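# Place ball in high post's cup and reseat the frame

## Task

Get the ball into the cup on top of the tall post and set the frame back in its proper spot resting on its supports. Both must stay there on their own, not held by any robot, at the end. Finish by opening the grippers and pulling the arms away.

## Robot and tools

Setup: three identical i2rt Big YAM arms, named arm1, arm2 and arm3. Each has six revolute joints, a two-finger gripper and a wrist camera (arm1_cam_wrist, arm2_cam_wrist, arm3_cam_wrist). Two fixed room cameras, cam_high and cam_low, belong to no arm. With joints 1 and 6 at 0 and the hand level and pointing ahead, the wrist camera rides above the hand and looks toward the fingertips. Reach is about 1.0 m out from the joint1 axis.

Frames: a single scene frame, origin on the floor, +z up. The hand point is centred between the fingertips. The hand's z axis runs along the fingers, and the fingers open and close along its y axis. Each arm's foot pose is real but never printed.

execute_actions(actions, cameras): actions is a list holding exactly one action, or empty. An empty list moves nothing and just reports state and images. The action is an object keyed by robot name ("arm1", "arm2", "arm3"). Each robot entry contains "joints", an object of named absolute targets, not offsets: joint1_rad to joint6_rad in radians and gripper_m in metres. Any subset of names and robots may appear. Example: {"arm1": {"joints": {"gripper_m": 0.05}}, "arm2": {"joints": {"joint1_rad": 0.3}}}. All commanded motions begin together but may finish at different moments, and since each joint has its own speed the hand can sweep a wide path. cameras is a list of camera names; leaving it out, null or ["all"] returns every camera, [] returns none. Images arrive in the order given by the "pictures" line. An unknown key, camera name or an out-of-range value rejects the whole call and nothing moves.

Joint ranges (the value after ± is the tolerance counted as arrived):
- joint1_rad -2.879 to 2.879 ±0.045: spins the arm around its foot, positive is counter-clockwise seen from above; 0 extends along the way the foot faces.
- joint2_rad 0 to 3.141 ±0.14: shoulder; 0 has the upper arm roughly level pointing back, increasing lifts it up then forward.
- joint3_rad 0 to 3.019 ±0.09: elbow; 0 is fully folded, increasing opens it.
- joint4_rad -1.692 to 1.57 ±0.055: hand pitch, positive tips the fingers up.
- joint5_rad -1.57 to 1.57 ±0.03: sideways hand swing, positive toward the arm's right.
- joint6_rad -2.094 to 2.094 ±0.035: hand roll, positive clockwise when viewed from behind the hand.
- gripper_m 0 to 0.093 ±0.003: fingertip gap. Grip force tops out near 50 to 62 N per pad, lower on some grippers.

wait(seconds): 0 to 10; commands nothing, lets the scene run, then returns state and images like an empty action.

zoom_image(camera, region): enlarges part of a camera's most recent full image. region is [x0, y0, x1, y1] in that image's pixels, origin at top-left, no bigger than 504 by 504.

read_manual(section): only "licences"; returns licence text and moves nothing.

finished_scene(scene): closes the given scene number once the last command has been held; irreversible, and it reports whether the goal was met. Ending a reply with no tool call also ends things, so only do that deliberately.

Reading results: joint_status tells how each joint of the last accepted action ended. "off_target" means it settled short and may still be straining. After "contact_stop" or "time_out" the joint normally holds where it stopped; a timed-out joint may instead keep a target near its current spot and keep pushing, which on_its_own will list. on_its_own covers what the current call did not command; "held at" is the held target, not the actual position. "joint command not followed" (often with a "cause:" line) means a safety check blocked that arm's joint targets, often to avoid self or arm-to-arm collision; its gripper command still runs, and blocked joints show "not_followed" and may be retried with later actions until a valid target is sent. Calls with no action never show that line. Joints or robots left out of an action may still push toward old targets. To relieve a push, command the joint its reported position. Targets very close to the current position may not produce motion. A joint carrying a load sinks after a time_out. If any result reports a stop, the remaining execute_actions, wait and finished_scene calls in that reply are skipped.

The simulation keeps going while you think; the robots hold their last command meanwhile, so long replies let loads and pushes continue.

Motor heat: holding loads or pushing warms motors. A MOTOR HOT line appears from 85 °C; at 100 °C that arm's motors and gripper let go and it drops, reported as an OVER-TEMPERATURE FAULT. Then its unfinished keys read "limit_stop_at_motor_heat"; resend those targets afterwards. Some heat carries into later work.

Avoid: pressing two arms together hard (this fails and can end the run; the collision check may react late and ignores fingers, gripper housings and wrist cameras, and no line reports arm contact); dropping the ball or frame; slamming or shoving hard, since the arm keeps pushing on contact; pushing anything off the work area or onto the floor, which fails the task. Objects may occasionally be nudged by outside disturbances, so confirm positions in images before finishing. The arms do not coordinate: a stalled arm does not pause the others. Quicker robot motion is preferred.

Each tool is called after "Emit:" by a JSON object that holds its "fn" and its "kwargs", one argument or row to a line.

## Session

I'll start by looking at the scene.

Emit:
{"fn": "execute_actions", "kwargs": {
  "actions": []
}}

Scene clock: 0.00 s.
Motor temperatures (°C, as the motors report them): arm1=[25 28 24 27 24 26] | arm2=[25 23 25 28 25 26] | arm3=[27 25 27 26 25 27]
arm1.joint_positions: joint1_rad=-0.467 joint2_rad=+0.496 joint3_rad=+1.456 joint4_rad=-1.138 joint5_rad=+0.123 joint6_rad=+0.114 gripper_m=+0.095
arm1.joint_status: not commanded
arm1.hand: x=+1.2929 y=+0.1061 z=+1.3963 quat_wxyz=(-0.172, +0.722, -0.269, -0.614) (m; scene frame)
arm2.joint_positions: joint1_rad=+0.474 joint2_rad=+0.550 joint3_rad=+1.378 joint4_rad=-1.407 joint5_rad=+0.033 joint6_rad=+0.069 gripper_m=+0.094
arm2.joint_status: not commanded
arm2.hand: x=-0.5619 y=+1.1341 z=+1.3166 quat_wxyz=(-0.454, -0.292, -0.832, +0.129) (m; scene frame)
arm3.joint_positions: joint1_rad=+0.214 joint2_rad=+0.532 joint3_rad=+1.430 joint4_rad=-1.249 joint5_rad=-0.062 joint6_rad=-0.122 gripper_m=+0.094
arm3.joint_status: not commanded
arm3.hand: x=-0.6662 y=-1.0679 z=+1.4079 quat_wxyz=(-0.477, +0.521, -0.631, -0.320) (m; scene frame)
pictures: arm1_cam_wrist, arm2_cam_wrist, arm3_cam_wrist, cam_high, cam_low
Images, in order (width x height): arm1_cam_wrist 504x504, arm2_cam_wrist 504x504, arm3_cam_wrist 504x504, cam_high 504x504, cam_low 504x504.

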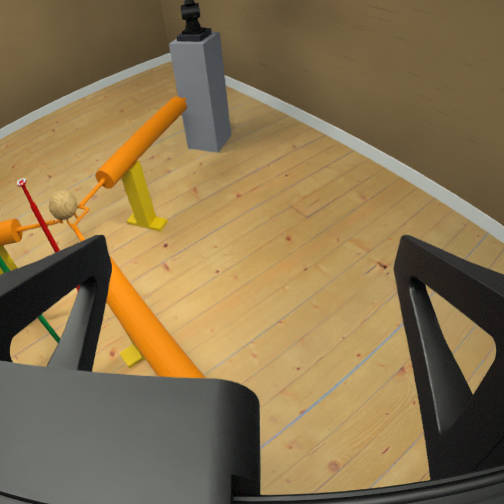

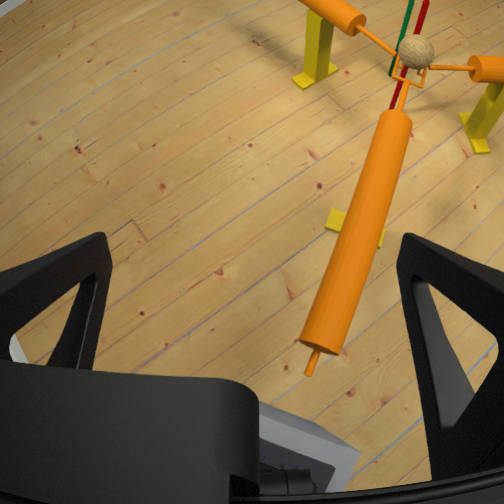

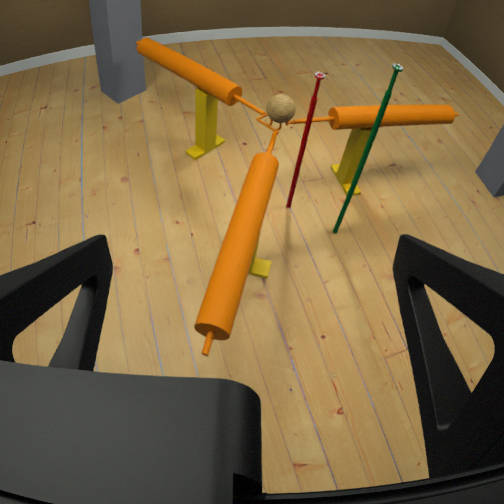

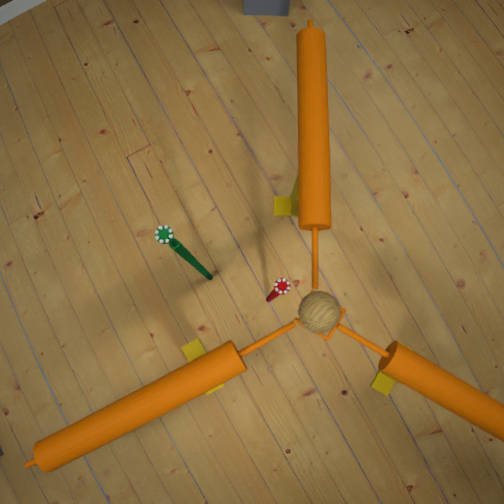

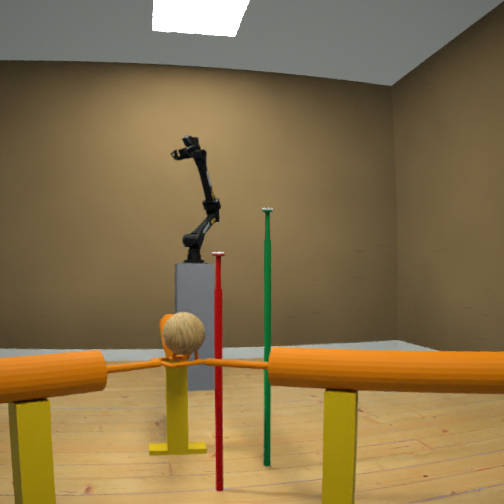

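Emit:
{"fn": "zoom_image", "kwargs": {
  "camera": "cam_high",
  "region": [140, 200, 400, 400]
}}

Emit:
{"fn": "zoom_image", "kwargs": {
  "camera": "cam_low",
  "region": [100, 180, 320, 400]
}}

Emit:
{"fn": "zoom_image", "kwargs": {
  "camera": "arm3_cam_wrist",
  "region": [180, 40, 420, 240]
}}

Region (140, 200, 400, 400) of cam_high's 504x504 image, scaled by 1.938, with more detail than that image has; it fills the top 388 rows of this view, and the rest is white.

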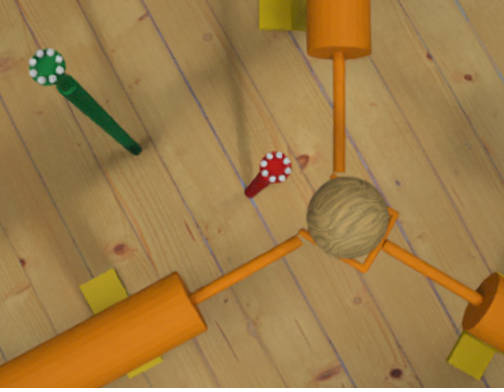

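Region (100, 180, 320, 400) of cam_low's 504x504 image, scaled by 2.291, with more detail than that image has.

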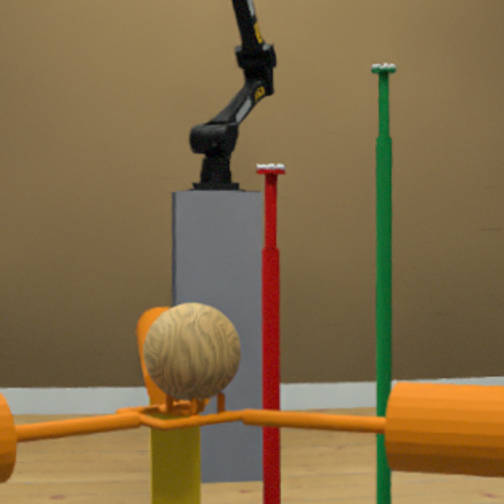

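Region (180, 40, 420, 240) of arm3_cam_wrist's 504x504 image, scaled by 2.100, with more detail than that image has.

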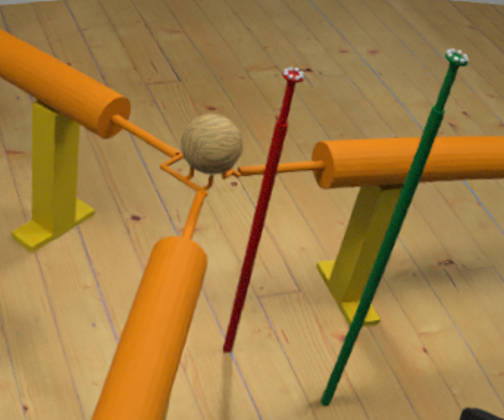

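Emit:
{"fn": "execute_actions", "kwargs": {
  "actions": [
    {"arm1": {"joints": {"joint1_rad": 0.0, "joint2_rad": 1.2, "joint3_rad": 1.2, "joint4_rad": -1.2, "joint5_rad": 0.0, "joint6_rad": 0.0}}, "arm2": {"joints": {"joint1_rad": 0.0, "joint2_rad": 1.2, "joint3_rad": 1.2, "joint4_rad": -1.2, "joint5_rad": 0.0, "joint6_rad": 0.0}}, "arm3": {"joints": {"joint1_rad": 0.0, "joint2_rad": 1.2, "joint3_rad": 1.2, "joint4_rad": -1.2, "joint5_rad": 0.0, "joint6_rad": 0.0}}}
  ]
}}

Scene clock: 64.03 s.
Motor temperatures (°C, as the motors report them): arm1=[25 28 27 28 24 26] | arm2=[25 23 28 28 25 26] | arm3=[27 25 30 26 25 27]
arm1.joint_positions: joint1_rad=+0.002 joint2_rad=+1.204 joint3_rad=+1.188 joint4_rad=-1.192 joint5_rad=+0.001 joint6_rad=+0.013 gripper_m=+0.095
arm1.joint_status: all done
arm1.hand: x=+1.0278 y=+0.0153 z=+1.0245 quat_wxyz=(-0.003, +0.985, -0.024, -0.173) (m; scene frame)
arm2.joint_positions: joint1_rad=+0.002 joint2_rad=+1.213 joint3_rad=+1.194 joint4_rad=-1.215 joint5_rad=+0.000 joint6_rad=+0.010 gripper_m=+0.094
arm2.joint_status: all done
arm2.hand: x=-0.5194 y=+0.8903 z=+1.0498 quat_wxyz=(-0.141, -0.501, -0.850, +0.078) (m; scene frame)
arm3.joint_positions: joint1_rad=+0.007 joint2_rad=+1.205 joint3_rad=+1.186 joint4_rad=-1.209 joint5_rad=-0.002 joint6_rad=-0.010 gripper_m=+0.094
arm3.joint_status: all done
arm3.hand: x=-0.5042 y=-0.9064 z=+1.0825 quat_wxyz=(-0.150, +0.480, -0.860, -0.083) (m; scene frame)
pictures: arm1_cam_wrist, arm2_cam_wrist, arm3_cam_wrist, cam_high, cam_low
Images, in order (width x height): arm1_cam_wrist 504x504, arm2_cam_wrist 504x504, arm3_cam_wrist 504x504, cam_high 504x504, cam_low 504x504.

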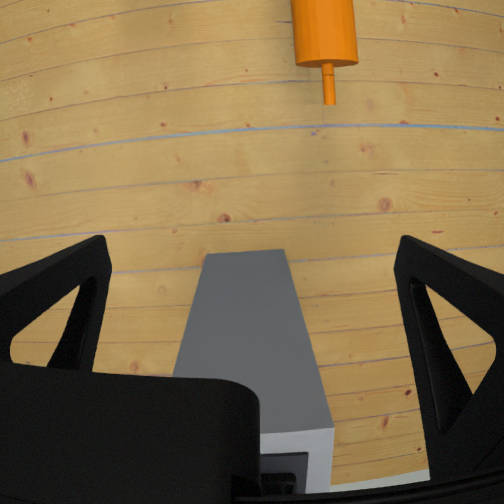

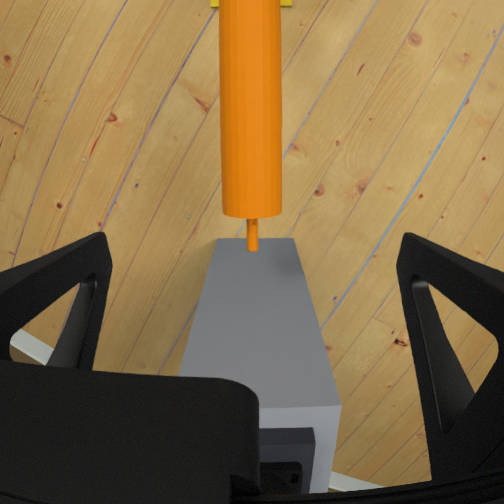

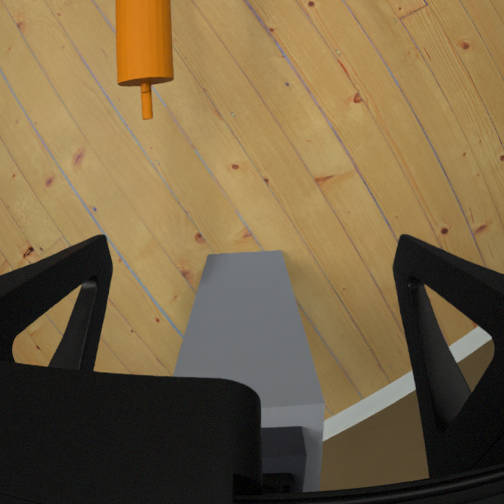

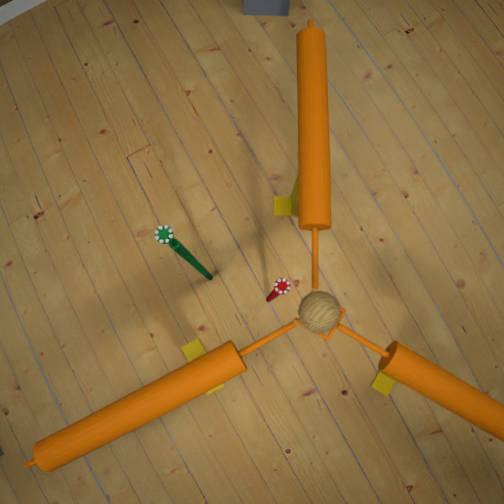

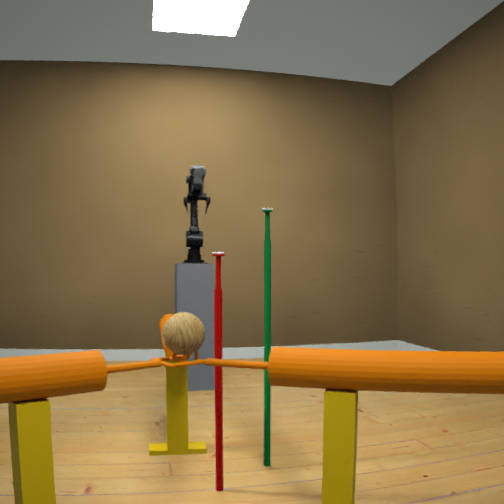

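Emit:
{"fn": "execute_actions", "kwargs": {
  "actions": [
    {"arm1": {"joints": {"joint1_rad": -0.15, "joint2_rad": 2.224, "joint3_rad": 1.531, "joint4_rad": -0.878}}, "arm2": {"joints": {"joint1_rad": 0.0, "joint2_rad": 1.875, "joint3_rad": 0.854, "joint4_rad": -0.55}}, "arm3": {"joints": {"joint1_rad": 0.2, "joint2_rad": 2.224, "joint3_rad": 1.531, "joint4_rad": -0.878}}}
  ]
}}

Scene clock: 87.43 s.
Motor temperatures (°C, as the motors report them): arm1=[25 28 28 28 24 26] | arm2=[25 24 28 28 25 26] | arm3=[27 25 31 26 25 28]
arm1.joint_positions: joint1_rad=-0.157 joint2_rad=+2.233 joint3_rad=+1.514 joint4_rad=-0.877 joint5_rad=+0.000 joint6_rad=+0.012 gripper_m=+0.095
arm1.joint_status: all done
arm1.hand: x=+0.8735 y=+0.1146 z=+0.6401 quat_wxyz=(+0.000, +0.994, -0.103, +0.020) (m; scene frame)
arm2.joint_positions: joint1_rad=+0.002 joint2_rad=+1.874 joint3_rad=+0.847 joint4_rad=-0.566 joint5_rad=+0.000 joint6_rad=+0.010 gripper_m=+0.094
arm2.joint_status: all done
arm2.hand: x=-0.5319 y=+0.9167 z=+0.6793 quat_wxyz=(+0.014, -0.507, -0.862, -0.012) (m; scene frame)
arm3.joint_positions: joint1_rad=+0.210 joint2_rad=+2.223 joint3_rad=+1.510 joint4_rad=-0.878 joint5_rad=+0.000 joint6_rad=-0.009 gripper_m=+0.094
arm3.joint_status: all done
arm3.hand: x=-0.5164 y=-0.7041 z=+0.7083 quat_wxyz=(+0.007, +0.572, -0.820, +0.005) (m; scene frame)
pictures: arm1_cam_wrist, arm2_cam_wrist, arm3_cam_wrist, cam_high, cam_low
Images, in order (width x height): arm1_cam_wrist 504x504, arm2_cam_wrist 504x504, arm3_cam_wrist 504x504, cam_high 504x504, cam_low 504x504.

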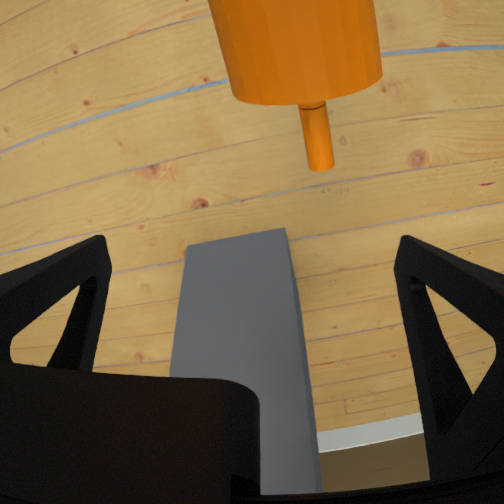

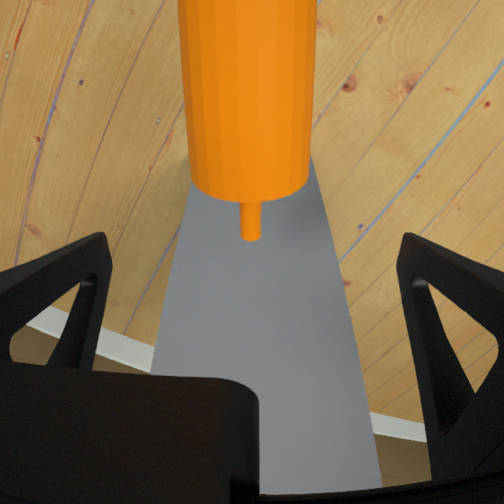

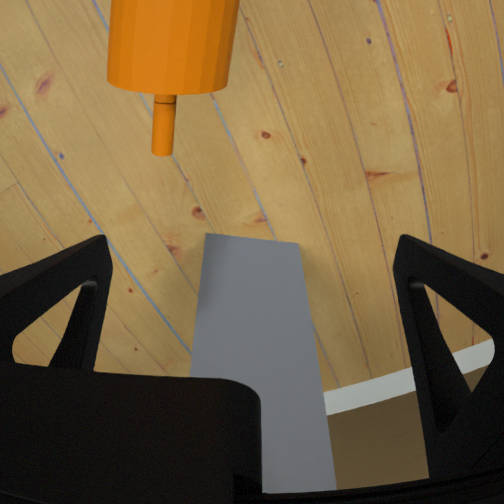

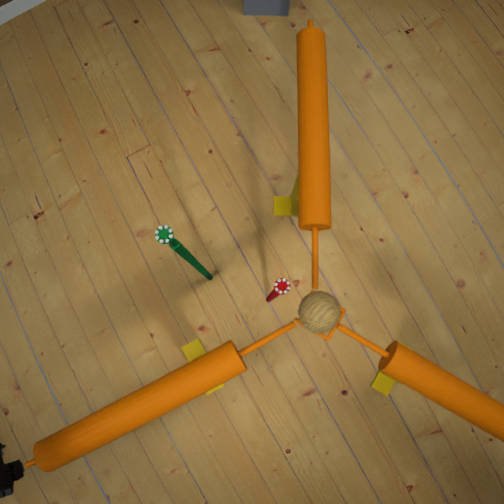

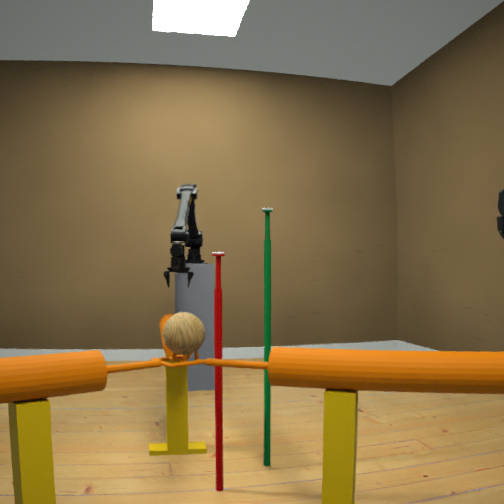

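Emit:
{"fn": "execute_actions", "kwargs": {
  "actions": [
    {"arm1": {"joints": {"joint1_rad": -0.25, "joint2_rad": 2.618, "joint3_rad": 1.934, "joint4_rad": -0.887, "joint6_rad": -0.25}}, "arm2": {"joints": {"joint1_rad": 0.0, "joint2_rad": 2.328, "joint3_rad": 1.073, "joint4_rad": -0.316}}, "arm3": {"joints": {"joint1_rad": 0.32, "joint2_rad": 2.682, "joint3_rad": 1.891, "joint4_rad": -0.779, "joint6_rad": 0.32}}}
  ]
}}

Scene clock: 104.70 s.
Motor temperatures (°C, as the motors report them): arm1=[25 29 27 28 24 26] | arm2=[25 24 27 28 25 26] | arm3=[27 26 31 26 25 28]
arm1.joint_positions: joint1_rad=-0.255 joint2_rad=+2.611 joint3_rad=+1.896 joint4_rad=-0.890 joint5_rad=-0.003 joint6_rad=-0.237 gripper_m=+0.095
arm1.joint_status: all done
arm1.hand: x=+0.8186 y=+0.1912 z=+0.5168 quat_wxyz=(+0.005, +0.999, -0.028, +0.023) (m; scene frame)
arm2.joint_positions: joint1_rad=+0.002 joint2_rad=+2.347 joint3_rad=+1.068 joint4_rad=-0.326 joint5_rad=+0.000 joint6_rad=+0.010 gripper_m=+0.094
arm2.joint_status: all done
arm2.hand: x=-0.5093 y=+0.8790 z=+0.5217 quat_wxyz=(+0.018, -0.507, -0.862, -0.014) (m; scene frame)
arm3.joint_positions: joint1_rad=+0.329 joint2_rad=+2.686 joint3_rad=+1.860 joint4_rad=-0.780 joint5_rad=+0.000 joint6_rad=+0.310 gripper_m=+0.094
arm3.joint_status: all done
arm3.hand: x=-0.5704 y=-0.6315 z=+0.5235 quat_wxyz=(+0.011, +0.488, -0.873, +0.012) (m; scene frame)
pictures: arm1_cam_wrist, arm2_cam_wrist, arm3_cam_wrist, cam_high, cam_low
Images, in order (width x height): arm1_cam_wrist 504x504, arm2_cam_wrist 504x504, arm3_cam_wrist 504x504, cam_high 504x504, cam_low 504x504.

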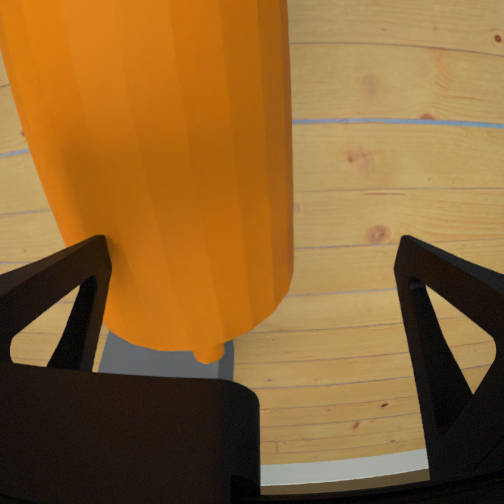

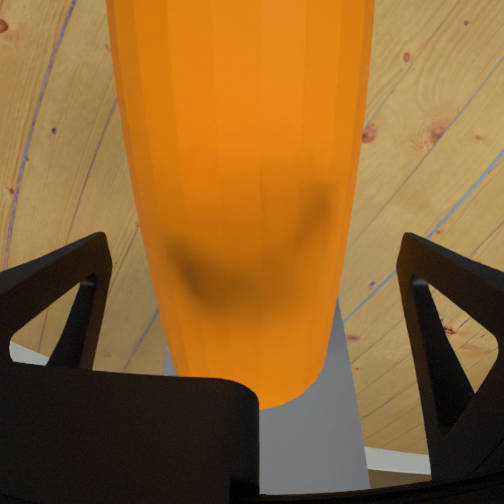

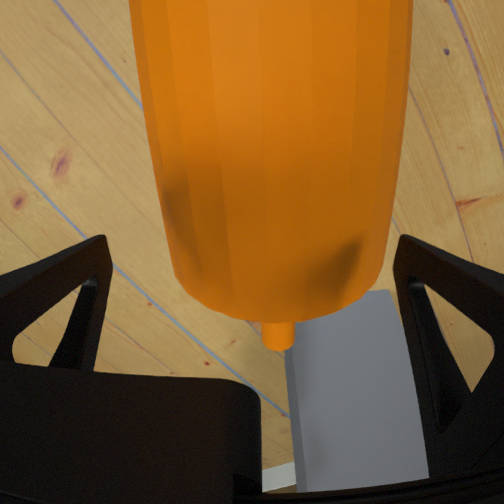

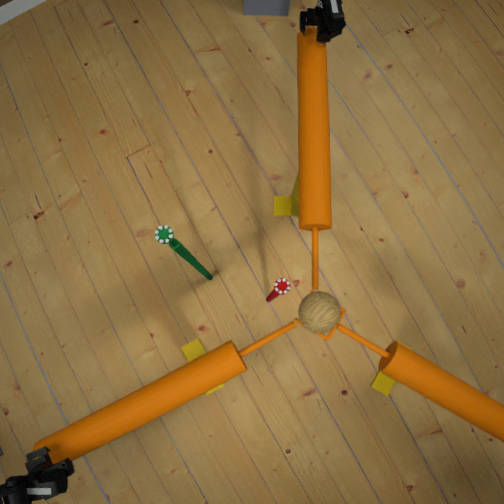

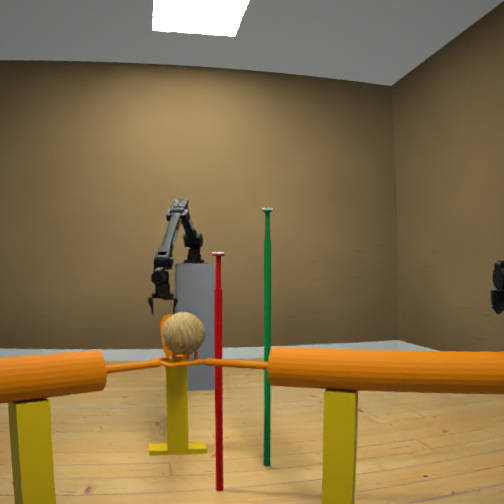

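Emit:
{"fn": "execute_actions", "kwargs": {
  "actions": [
    {"arm1": {"joints": {"joint1_rad": -0.237, "joint2_rad": 2.315, "joint3_rad": 1.251, "joint4_rad": -0.136, "joint6_rad": -0.29}}, "arm2": {"joints": {"joint1_rad": 0.0, "joint2_rad": 2.295, "joint3_rad": 0.428, "joint4_rad": 0.567}}, "arm3": {"joints": {"joint1_rad": 0.30, "joint2_rad": 2.466, "joint3_rad": 1.326, "joint4_rad": -0.06, "joint6_rad": 0.33}}}
  ],
  "cameras": ["arm1_cam_wrist", "arm2_cam_wrist", "arm3_cam_wrist", "cam_high"]
}}

Scene clock: 188.87 s.
Motor temperatures (°C, as the motors report them): arm1=[25 30 28 28 24 26] | arm2=[25 25 26 28 25 26] | arm3=[27 28 31 26 25 28]
arm1.joint_positions: joint1_rad=-0.241 joint2_rad=+2.320 joint3_rad=+1.243 joint4_rad=-0.148 joint5_rad=-0.002 joint6_rad=-0.277 gripper_m=+0.095
arm1.joint_status: all done
arm1.hand: x=+0.8822 y=+0.1635 z=+0.5440 quat_wxyz=(-0.046, +0.986, +0.000, -0.159) (m; scene frame)
arm2.joint_positions: joint1_rad=+0.002 joint2_rad=+2.294 joint3_rad=+0.436 joint4_rad=+0.548 joint5_rad=+0.000 joint6_rad=+0.010 gripper_m=+0.094
arm2.joint_status: all done
arm2.hand: x=-0.5877 y=+1.0165 z=+0.5475 quat_wxyz=(-0.109, -0.504, -0.855, +0.059) (m; scene frame)
arm3.joint_positions: joint1_rad=+0.307 joint2_rad=+2.473 joint3_rad=+1.319 joint4_rad=-0.073 joint5_rad=+0.000 joint6_rad=+0.321 gripper_m=+0.094
arm3.joint_status: all done
arm3.hand: x=-0.5681 y=-0.6772 z=+0.5447 quat_wxyz=(-0.119, +0.466, -0.868, -0.125) (m; scene frame)
pictures: arm1_cam_wrist, arm2_cam_wrist, arm3_cam_wrist, cam_high
Images, in order (width x height): arm1_cam_wrist 504x504, arm2_cam_wrist 504x504, arm3_cam_wrist 504x504, cam_high 504x504.

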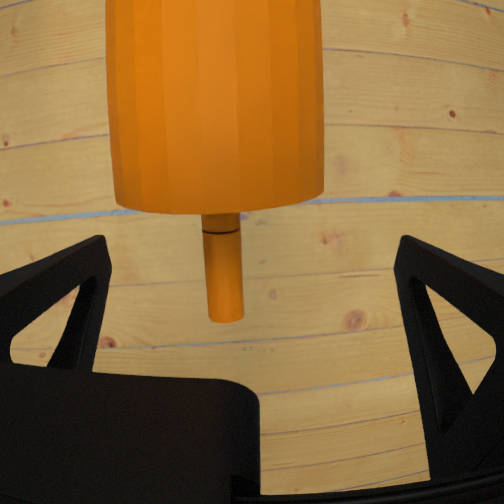

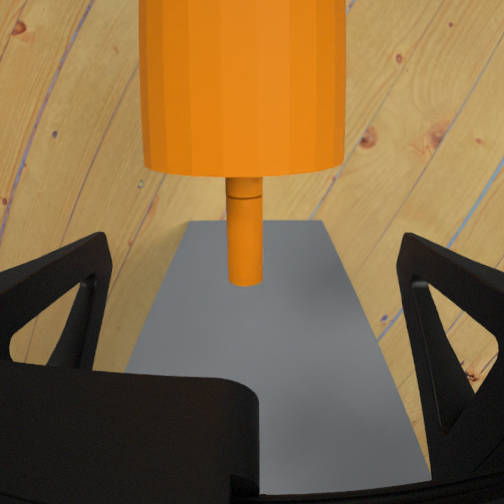

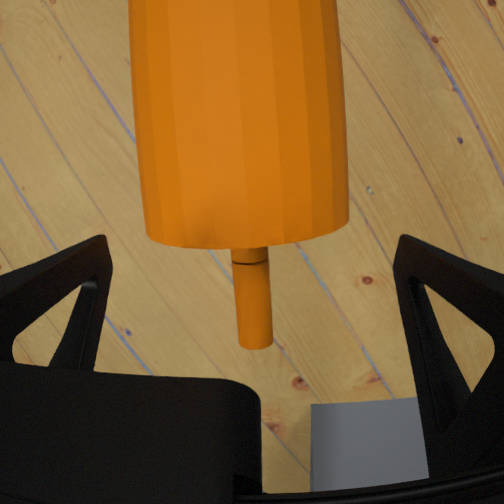

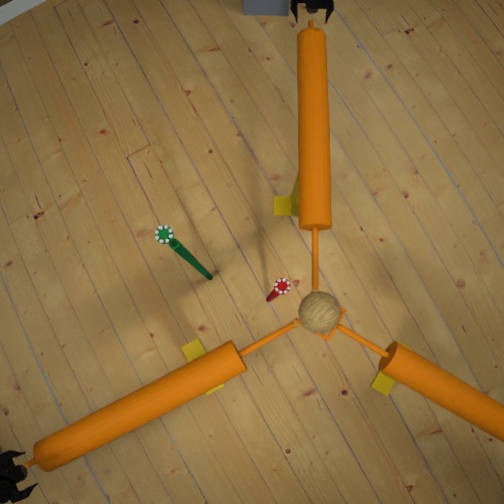

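Emit:
{"fn": "execute_actions", "kwargs": {
  "actions": [
    {"arm1": {"joints": {"joint1_rad": -0.22, "joint2_rad": 2.4955, "joint3_rad": 1.302, "joint4_rad": -0.006}}, "arm2": {"joints": {"joint2_rad": 2.609, "joint3_rad": 0.567, "joint4_rad": 0.7425}}, "arm3": {"joints": {"joint2_rad": 2.643, "joint3_rad": 1.375, "joint4_rad": 0.068}}}
  ],
  "cameras": ["arm1_cam_wrist", "arm2_cam_wrist", "arm3_cam_wrist"]
}}

Scene clock: 202.13 s.
Motor temperatures (°C, as the motors report them): arm1=[25 30 27 28 24 26] | arm2=[25 25 26 28 25 26] | arm3=[27 28 30 26 25 28]
arm1.joint_positions: joint1_rad=-0.223 joint2_rad=+2.477 joint3_rad=+1.296 joint4_rad=-0.010 joint5_rad=+0.002 joint6_rad=-0.281 gripper_m=+0.095
arm1.joint_status: all done
arm1.hand: x=+0.8764 y=+0.1546 z=+0.4789 quat_wxyz=(-0.051, +0.983, +0.010, -0.174) (m; scene frame)
arm2.joint_positions: joint1_rad=+0.002 joint2_rad=+2.615 joint3_rad=+0.574 joint4_rad=+0.727 joint5_rad=-0.003 joint6_rad=+0.010 gripper_m=+0.094
arm2.joint_status: all done
arm2.hand: x=-0.5907 y=+1.0235 z=+0.4657 quat_wxyz=(-0.107, -0.504, -0.855, +0.057) (m; scene frame)
arm3.joint_positions: joint1_rad=+0.308 joint2_rad=+2.617 joint3_rad=+1.373 joint4_rad=+0.072 joint5_rad=-0.014 joint6_rad=+0.331 gripper_m=+0.094
arm3.joint_status: all done
arm3.hand: x=-0.5701 y=-0.6733 z=+0.4867 quat_wxyz=(-0.131, +0.461, -0.865, -0.150) (m; scene frame)
pictures: arm1_cam_wrist, arm2_cam_wrist, arm3_cam_wrist
Images, in order (width x height): arm1_cam_wrist 504x504, arm2_cam_wrist 504x504, arm3_cam_wrist 504x504.

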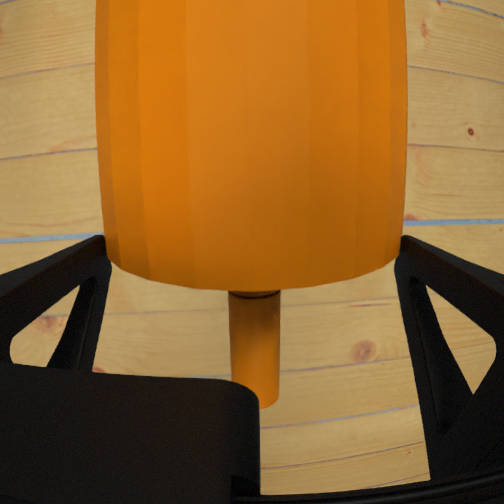

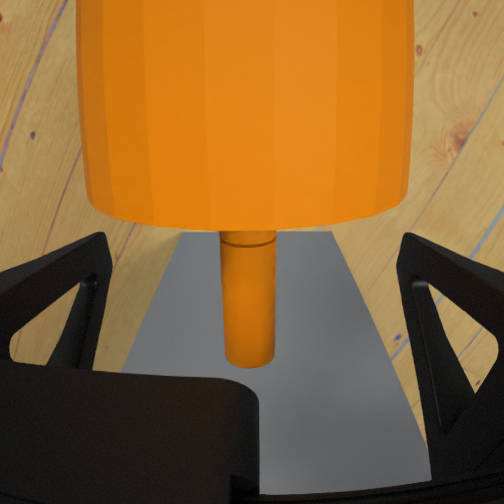

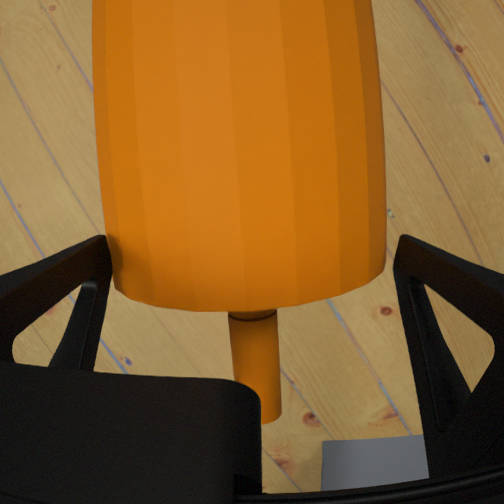

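Emit:
{"fn": "execute_actions", "kwargs": {
  "actions": [
    {"arm1": {"joints": {"joint1_rad": -0.25, "joint2_rad": 2.4145, "joint3_rad": 1.165, "joint4_rad": 0.049}}, "arm2": {"joints": {"joint2_rad": 2.778, "joint3_rad": 0.669, "joint4_rad": 0.809}}, "arm3": {"joints": {"joint1_rad": 0.33, "joint2_rad": 2.569, "joint3_rad": 1.233, "joint4_rad": 0.136}}}
  ],
  "cameras": ["arm1_cam_wrist", "arm2_cam_wrist", "arm3_cam_wrist"]
}}

Scene clock: 212.77 s.
Motor temperatures (°C, as the motors report them): arm1=[25 30 27 28 24 26] | arm2=[25 25 26 28 25 26] | arm3=[27 28 30 26 25 28]
arm1.joint_positions: joint1_rad=-0.247 joint2_rad=+2.421 joint3_rad=+1.167 joint4_rad=+0.037 joint5_rad=-0.002 joint6_rad=-0.282 gripper_m=+0.095
arm1.joint_status: all done
arm1.hand: x=+0.9209 y=+0.1560 z=+0.4865 quat_wxyz=(-0.048, +0.986, -0.001, -0.162) (m; scene frame)
arm2.joint_positions: joint1_rad=+0.002 joint2_rad=+2.782 joint3_rad=+0.667 joint4_rad=+0.791 joint5_rad=-0.003 joint6_rad=+0.002 gripper_m=+0.094
arm2.joint_status: all done
arm2.hand: x=-0.5959 y=+1.0332 z=+0.4170 quat_wxyz=(-0.103, -0.500, -0.858, +0.055) (m; scene frame)
arm3.joint_positions: joint1_rad=+0.320 joint2_rad=+2.575 joint3_rad=+1.231 joint4_rad=+0.123 joint5_rad=-0.003 joint6_rad=+0.331 gripper_m=+0.094
arm3.joint_status: all done
arm3.hand: x=-0.5886 y=-0.7236 z=+0.4869 quat_wxyz=(-0.118, +0.468, -0.866, -0.130) (m; scene frame)
pictures: arm1_cam_wrist, arm2_cam_wrist, arm3_cam_wrist
Images, in order (width x height): arm1_cam_wrist 504x504, arm2_cam_wrist 504x504, arm3_cam_wrist 504x504.

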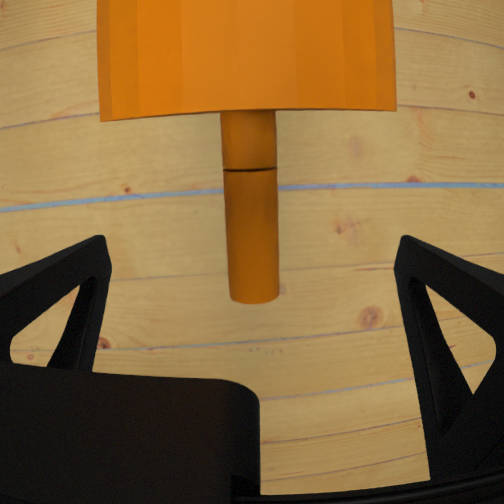

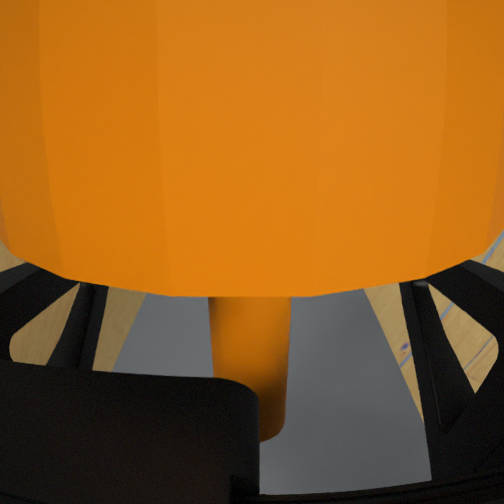

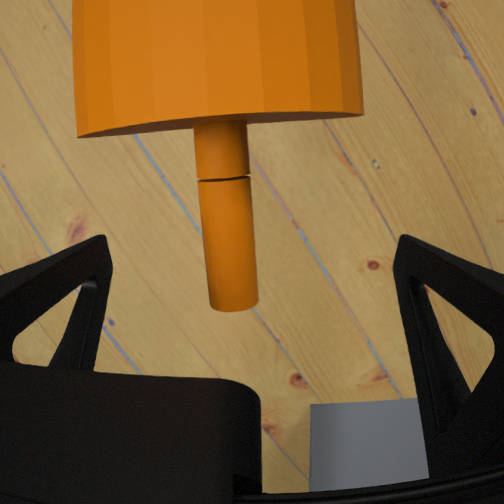

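Emit:
{"fn": "execute_actions", "kwargs": {
  "actions": [
    {"arm1": {"joints": {"joint1_rad": -0.235, "joint2_rad": 2.61, "joint3_rad": 1.34, "joint4_rad": 0.07}}, "arm2": {"joints": {"gripper_m": 0.0}}, "arm3": {"joints": {"joint1_rad": 0.335, "joint2_rad": 2.763, "joint3_rad": 1.444, "joint4_rad": 0.12}}}
  ],
  "cameras": ["arm1_cam_wrist", "arm2_cam_wrist", "arm3_cam_wrist"]
}}

Scene clock: 224.77 s.
Motor temperatures (°C, as the motors report them): arm1=[25 30 27 28 24 26] | arm2=[25 25 26 28 25 26] | arm3=[27 28 30 26 25 28]
arm1.joint_positions: joint1_rad=-0.242 joint2_rad=+2.613 joint3_rad=+1.323 joint4_rad=+0.060 joint5_rad=-0.002 joint6_rad=-0.287 gripper_m=+0.095
arm1.joint_status: all done
arm1.hand: x=+0.9065 y=+0.1576 z=+0.4144 quat_wxyz=(-0.046, +0.987, +0.004, -0.156) (m; scene frame)
arm2.joint_positions: joint1_rad=+0.002 joint2_rad=+2.782 joint3_rad=+0.667 joint4_rad=+0.791 joint5_rad=-0.004 joint6_rad=-0.003 gripper_m=+0.017
arm2.joint_status: gripper_m off_target (ended at +0.017, target +0.000)
arm2.hand: x=-0.5956 y=+1.0332 z=+0.4170 quat_wxyz=(-0.103, -0.498, -0.859, +0.054) (m; scene frame)
arm3.joint_positions: joint1_rad=+0.325 joint2_rad=+2.769 joint3_rad=+1.427 joint4_rad=+0.120 joint5_rad=-0.003 joint6_rad=+0.327 gripper_m=+0.094
arm3.joint_status: all done
arm3.hand: x=-0.5859 y=-0.7017 z=+0.4156 quat_wxyz=(-0.118, +0.472, -0.864, -0.130) (m; scene frame)
pictures: arm1_cam_wrist, arm2_cam_wrist, arm3_cam_wrist
Images, in order (width x height): arm1_cam_wrist 504x504, arm2_cam_wrist 504x504, arm3_cam_wrist 504x504.

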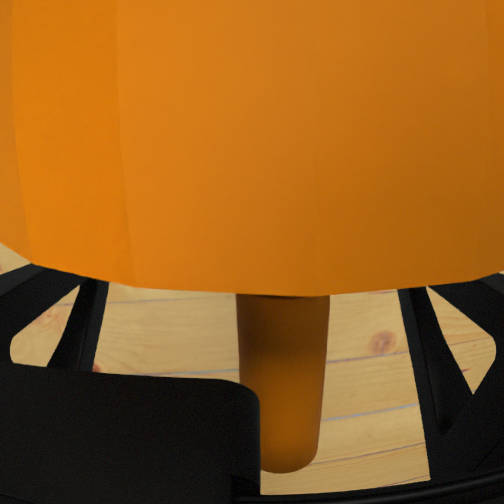

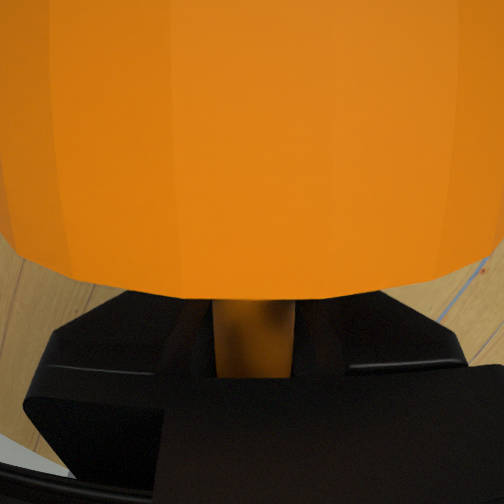

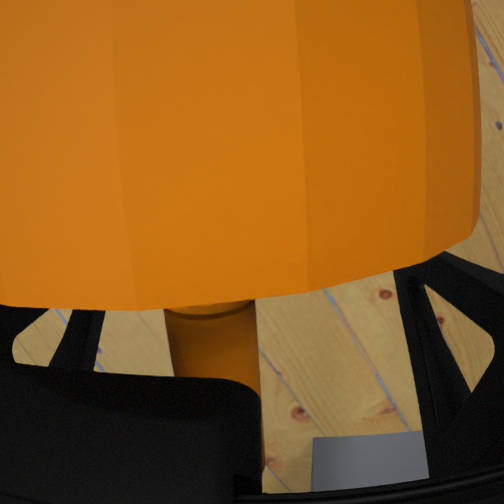

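Emit:
{"fn": "execute_actions", "kwargs": {
  "actions": [
    {"arm1": {"joints": {"gripper_m": 0.0}}, "arm3": {"joints": {"gripper_m": 0.0}}}
  ],
  "cameras": ["arm1_cam_wrist", "arm3_cam_wrist", "cam_high"]
}}

Scene clock: 227.13 s.
Motor temperatures (°C, as the motors report them): arm1=[25 30 27 28 24 26] | arm2=[25 25 26 28 25 26] | arm3=[27 28 30 26 25 28]
arm1.joint_positions: joint1_rad=-0.245 joint2_rad=+2.613 joint3_rad=+1.323 joint4_rad=+0.060 joint5_rad=+0.005 joint6_rad=-0.311 gripper_m=+0.016
arm1.joint_status: gripper_m off_target (ended at +0.016, target +0.000)
arm1.hand: x=+0.9069 y=+0.1603 z=+0.4145 quat_wxyz=(-0.052, +0.987, +0.014, -0.154) (m; scene frame)
arm2.joint_positions: joint1_rad=+0.002 joint2_rad=+2.782 joint3_rad=+0.669 joint4_rad=+0.794 joint5_rad=-0.007 joint6_rad=-0.004 gripper_m=+0.017
arm2.joint_status: not commanded
arm2.hand: x=-0.5939 y=+1.0312 z=+0.4170 quat_wxyz=(-0.106, -0.498, -0.859, +0.055) (m; scene frame)
arm3.joint_positions: joint1_rad=+0.338 joint2_rad=+2.768 joint3_rad=+1.428 joint4_rad=+0.121 joint5_rad=-0.007 joint6_rad=+0.296 gripper_m=+0.016
arm3.joint_status: gripper_m off_target (ended at +0.016, target +0.000)
arm3.hand: x=-0.5932 y=-0.6985 z=+0.4163 quat_wxyz=(-0.119, +0.491, -0.853, -0.131) (m; scene frame)
pictures: arm1_cam_wrist, arm3_cam_wrist, cam_high
Images, in order (width x height): arm1_cam_wrist 504x504, arm3_cam_wrist 504x504, cam_high 504x504.

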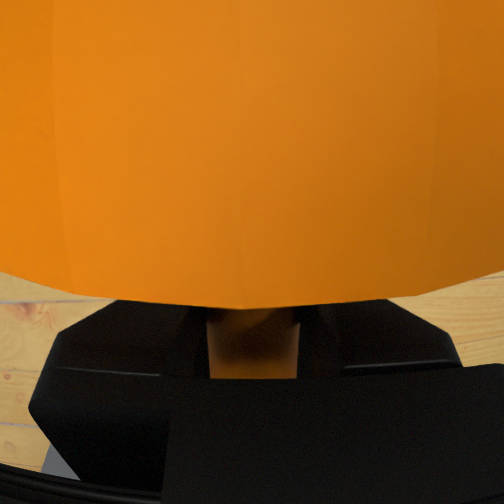

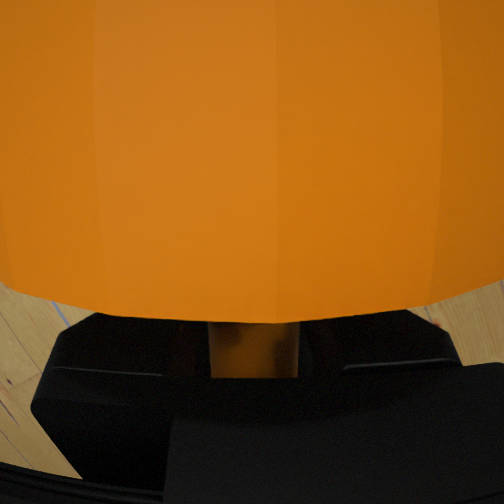

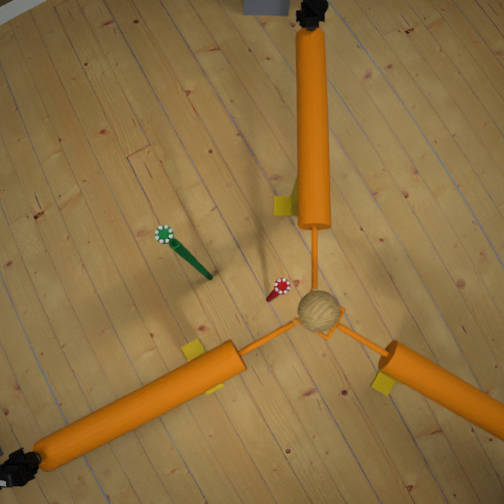

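Emit:
{"fn": "execute_actions", "kwargs": {
  "actions": [
    {"arm1": {"joints": {"joint1_rad": -0.245, "joint2_rad": 2.2415, "joint3_rad": 1.149, "joint4_rad": -0.128, "joint6_rad": -0.31}}, "arm2": {"joints": {"joint1_rad": 0.002, "joint2_rad": 2.2415, "joint3_rad": 0.372, "joint4_rad": 0.5695}}, "arm3": {"joints": {"joint1_rad": 0.338, "joint2_rad": 2.396, "joint3_rad": 1.201, "joint4_rad": -0.025, "joint6_rad": 0.30}}}
  ],
  "cameras": ["cam_high", "cam_low"]
}}

Scene clock: 248.83 s.
Motor temperatures (°C, as the motors report them): arm1=[25 30 26 28 24 26] | arm2=[25 25 26 28 25 26] | arm3=[27 28 30 26 25 28]
arm1.joint_positions: joint1_rad=-0.245 joint2_rad=+2.258 joint3_rad=+1.153 joint4_rad=-0.126 joint5_rad=+0.002 joint6_rad=-0.313 gripper_m=+0.016
arm1.joint_status: all done
arm1.hand: x=+0.9078 y=+0.1589 z=+0.5573 quat_wxyz=(-0.050, +0.987, +0.016, -0.154) (m; scene frame)
arm2.joint_positions: joint1_rad=+0.002 joint2_rad=+2.275 joint3_rad=+0.393 joint4_rad=+0.573 joint5_rad=-0.004 joint6_rad=-0.004 gripper_m=+0.017
arm2.joint_status: all done
arm2.hand: x=-0.5939 y=+1.0283 z=+0.5561 quat_wxyz=(-0.110, -0.497, -0.859, +0.059) (m; scene frame)
arm3.joint_positions: joint1_rad=+0.338 joint2_rad=+2.409 joint3_rad=+1.202 joint4_rad=-0.022 joint5_rad=-0.004 joint6_rad=+0.288 gripper_m=+0.016
arm3.joint_status: all done
arm3.hand: x=-0.5938 y=-0.7030 z=+0.5580 quat_wxyz=(-0.117, +0.494, -0.852, -0.126) (m; scene frame)
pictures: cam_high, cam_low
Images, in order (width x height): cam_high 504x504, cam_low 504x504.

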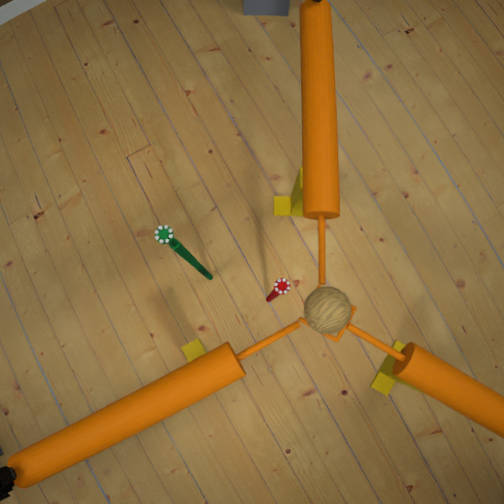

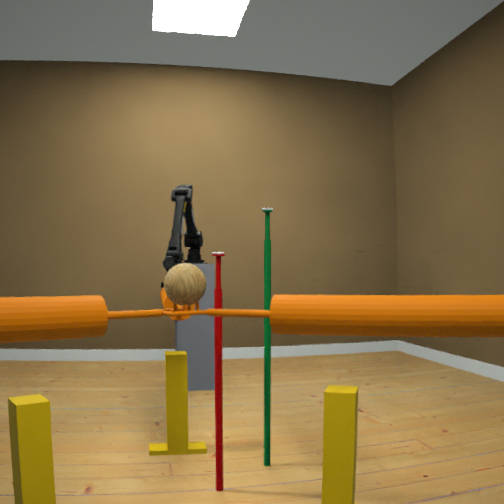

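Emit:
{"fn": "execute_actions", "kwargs": {
  "actions": [
    {"arm1": {"joints": {"joint2_rad": 2.0525, "joint3_rad": 1.124, "joint4_rad": -0.292}}, "arm2": {"joints": {"joint2_rad": 1.799, "joint3_rad": 0.292, "joint4_rad": 0.207}}, "arm3": {"joints": {"joint2_rad": 2.196, "joint3_rad": 1.139, "joint4_rad": -0.163}}}
  ],
  "cameras": []
}}

Emit:
{"fn": "execute_actions", "kwargs": {
  "actions": [
    {"arm1": {"joints": {"joint2_rad": 1.8925, "joint3_rad": 1.146, "joint4_rad": -0.473}}, "arm2": {"joints": {"joint2_rad": 1.362, "joint3_rad": 0.307, "joint4_rad": -0.245}}, "arm3": {"joints": {"joint2_rad": 2.018, "joint3_rad": 1.125, "joint4_rad": -0.327}}}
  ],
  "cameras": ["cam_high", "cam_low"]
}}

Scene clock: 273.40 s.
Motor temperatures (°C, as the motors report them): arm1=[25 31 26 28 24 26] | arm2=[25 25 26 28 25 26] | arm3=[27 28 29 26 25 28]
arm1.joint_positions: joint1_rad=-0.246 joint2_rad=+2.070 joint3_rad=+1.123 joint4_rad=-0.291 joint5_rad=+0.004 joint6_rad=-0.312 gripper_m=+0.016
arm1.joint_status: all done
arm1.hand: x=+0.9083 y=+0.1592 z=+0.6388 quat_wxyz=(-0.050, +0.987, +0.015, -0.151) (m; scene frame)
arm2.joint_positions: joint1_rad=+0.002 joint2_rad=+1.827 joint3_rad=+0.303 joint4_rad=+0.216 joint5_rad=-0.002 joint6_rad=-0.004 gripper_m=+0.017
arm2.joint_status: all done
arm2.hand: x=-0.5942 y=+1.0271 z=+0.6427 quat_wxyz=(-0.109, -0.498, -0.858, +0.060) (m; scene frame)
arm3.joint_positions: joint1_rad=+0.337 joint2_rad=+2.212 joint3_rad=+1.138 joint4_rad=-0.161 joint5_rad=-0.006 joint6_rad=+0.288 gripper_m=+0.016
arm3.joint_status: all done
arm3.hand: x=-0.5945 y=-0.7048 z=+0.6386 quat_wxyz=(-0.114, +0.495, -0.853, -0.124) (m; scene frame)
pictures: none
No camera images: the call's "cameras" was empty. Leave "cameras" out to get every camera's image.

Scene clock: 274.50 s.
Motor temperatures (°C, as the motors report them): arm1=[25 31 26 28 24 26] | arm2=[25 25 26 28 25 26] | arm3=[27 28 29 26 25 28]
arm1.joint_positions: joint1_rad=-0.242 joint2_rad=+1.903 joint3_rad=+1.125 joint4_rad=-0.460 joint5_rad=+0.004 joint6_rad=-0.307 gripper_m=+0.016
arm1.joint_status: all done
arm1.hand: x=+0.9109 y=+0.1558 z=+0.7164 quat_wxyz=(-0.050, +0.987, +0.014, -0.151) (m; scene frame)
arm2.joint_positions: joint1_rad=+0.002 joint2_rad=+1.379 joint3_rad=+0.308 joint4_rad=-0.217 joint5_rad=-0.005 joint6_rad=-0.004 gripper_m=+0.017
arm2.joint_status: all done
arm2.hand: x=-0.5922 y=+1.0237 z=+0.7260 quat_wxyz=(-0.119, -0.497, -0.857, +0.064) (m; scene frame)
arm3.joint_positions: joint1_rad=+0.336 joint2_rad=+2.036 joint3_rad=+1.117 joint4_rad=-0.329 joint5_rad=-0.006 joint6_rad=+0.285 gripper_m=+0.016
arm3.joint_status: all done
arm3.hand: x=-0.5946 y=-0.7087 z=+0.7150 quat_wxyz=(-0.110, +0.495, -0.853, -0.119) (m; scene frame)
pictures: cam_high, cam_low
Images, in order (width x height): cam_high 504x504, cam_low 504x504.

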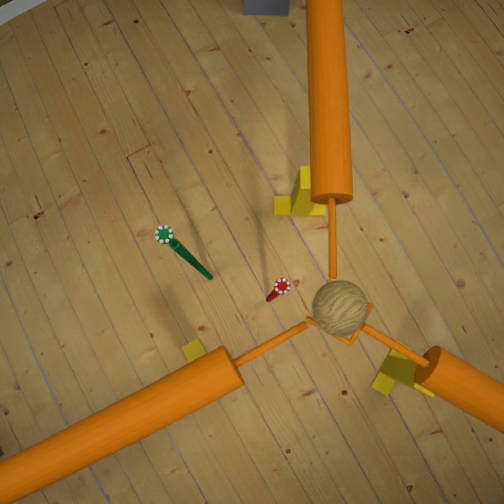

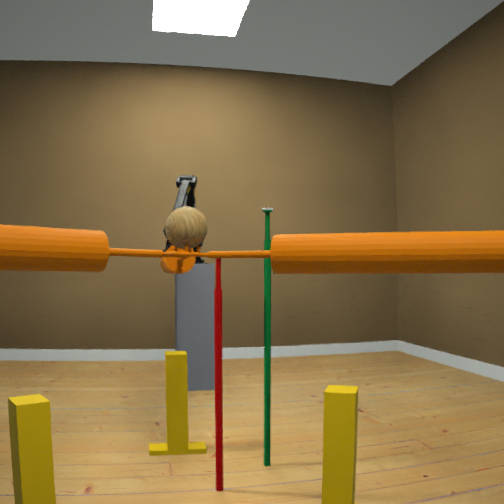

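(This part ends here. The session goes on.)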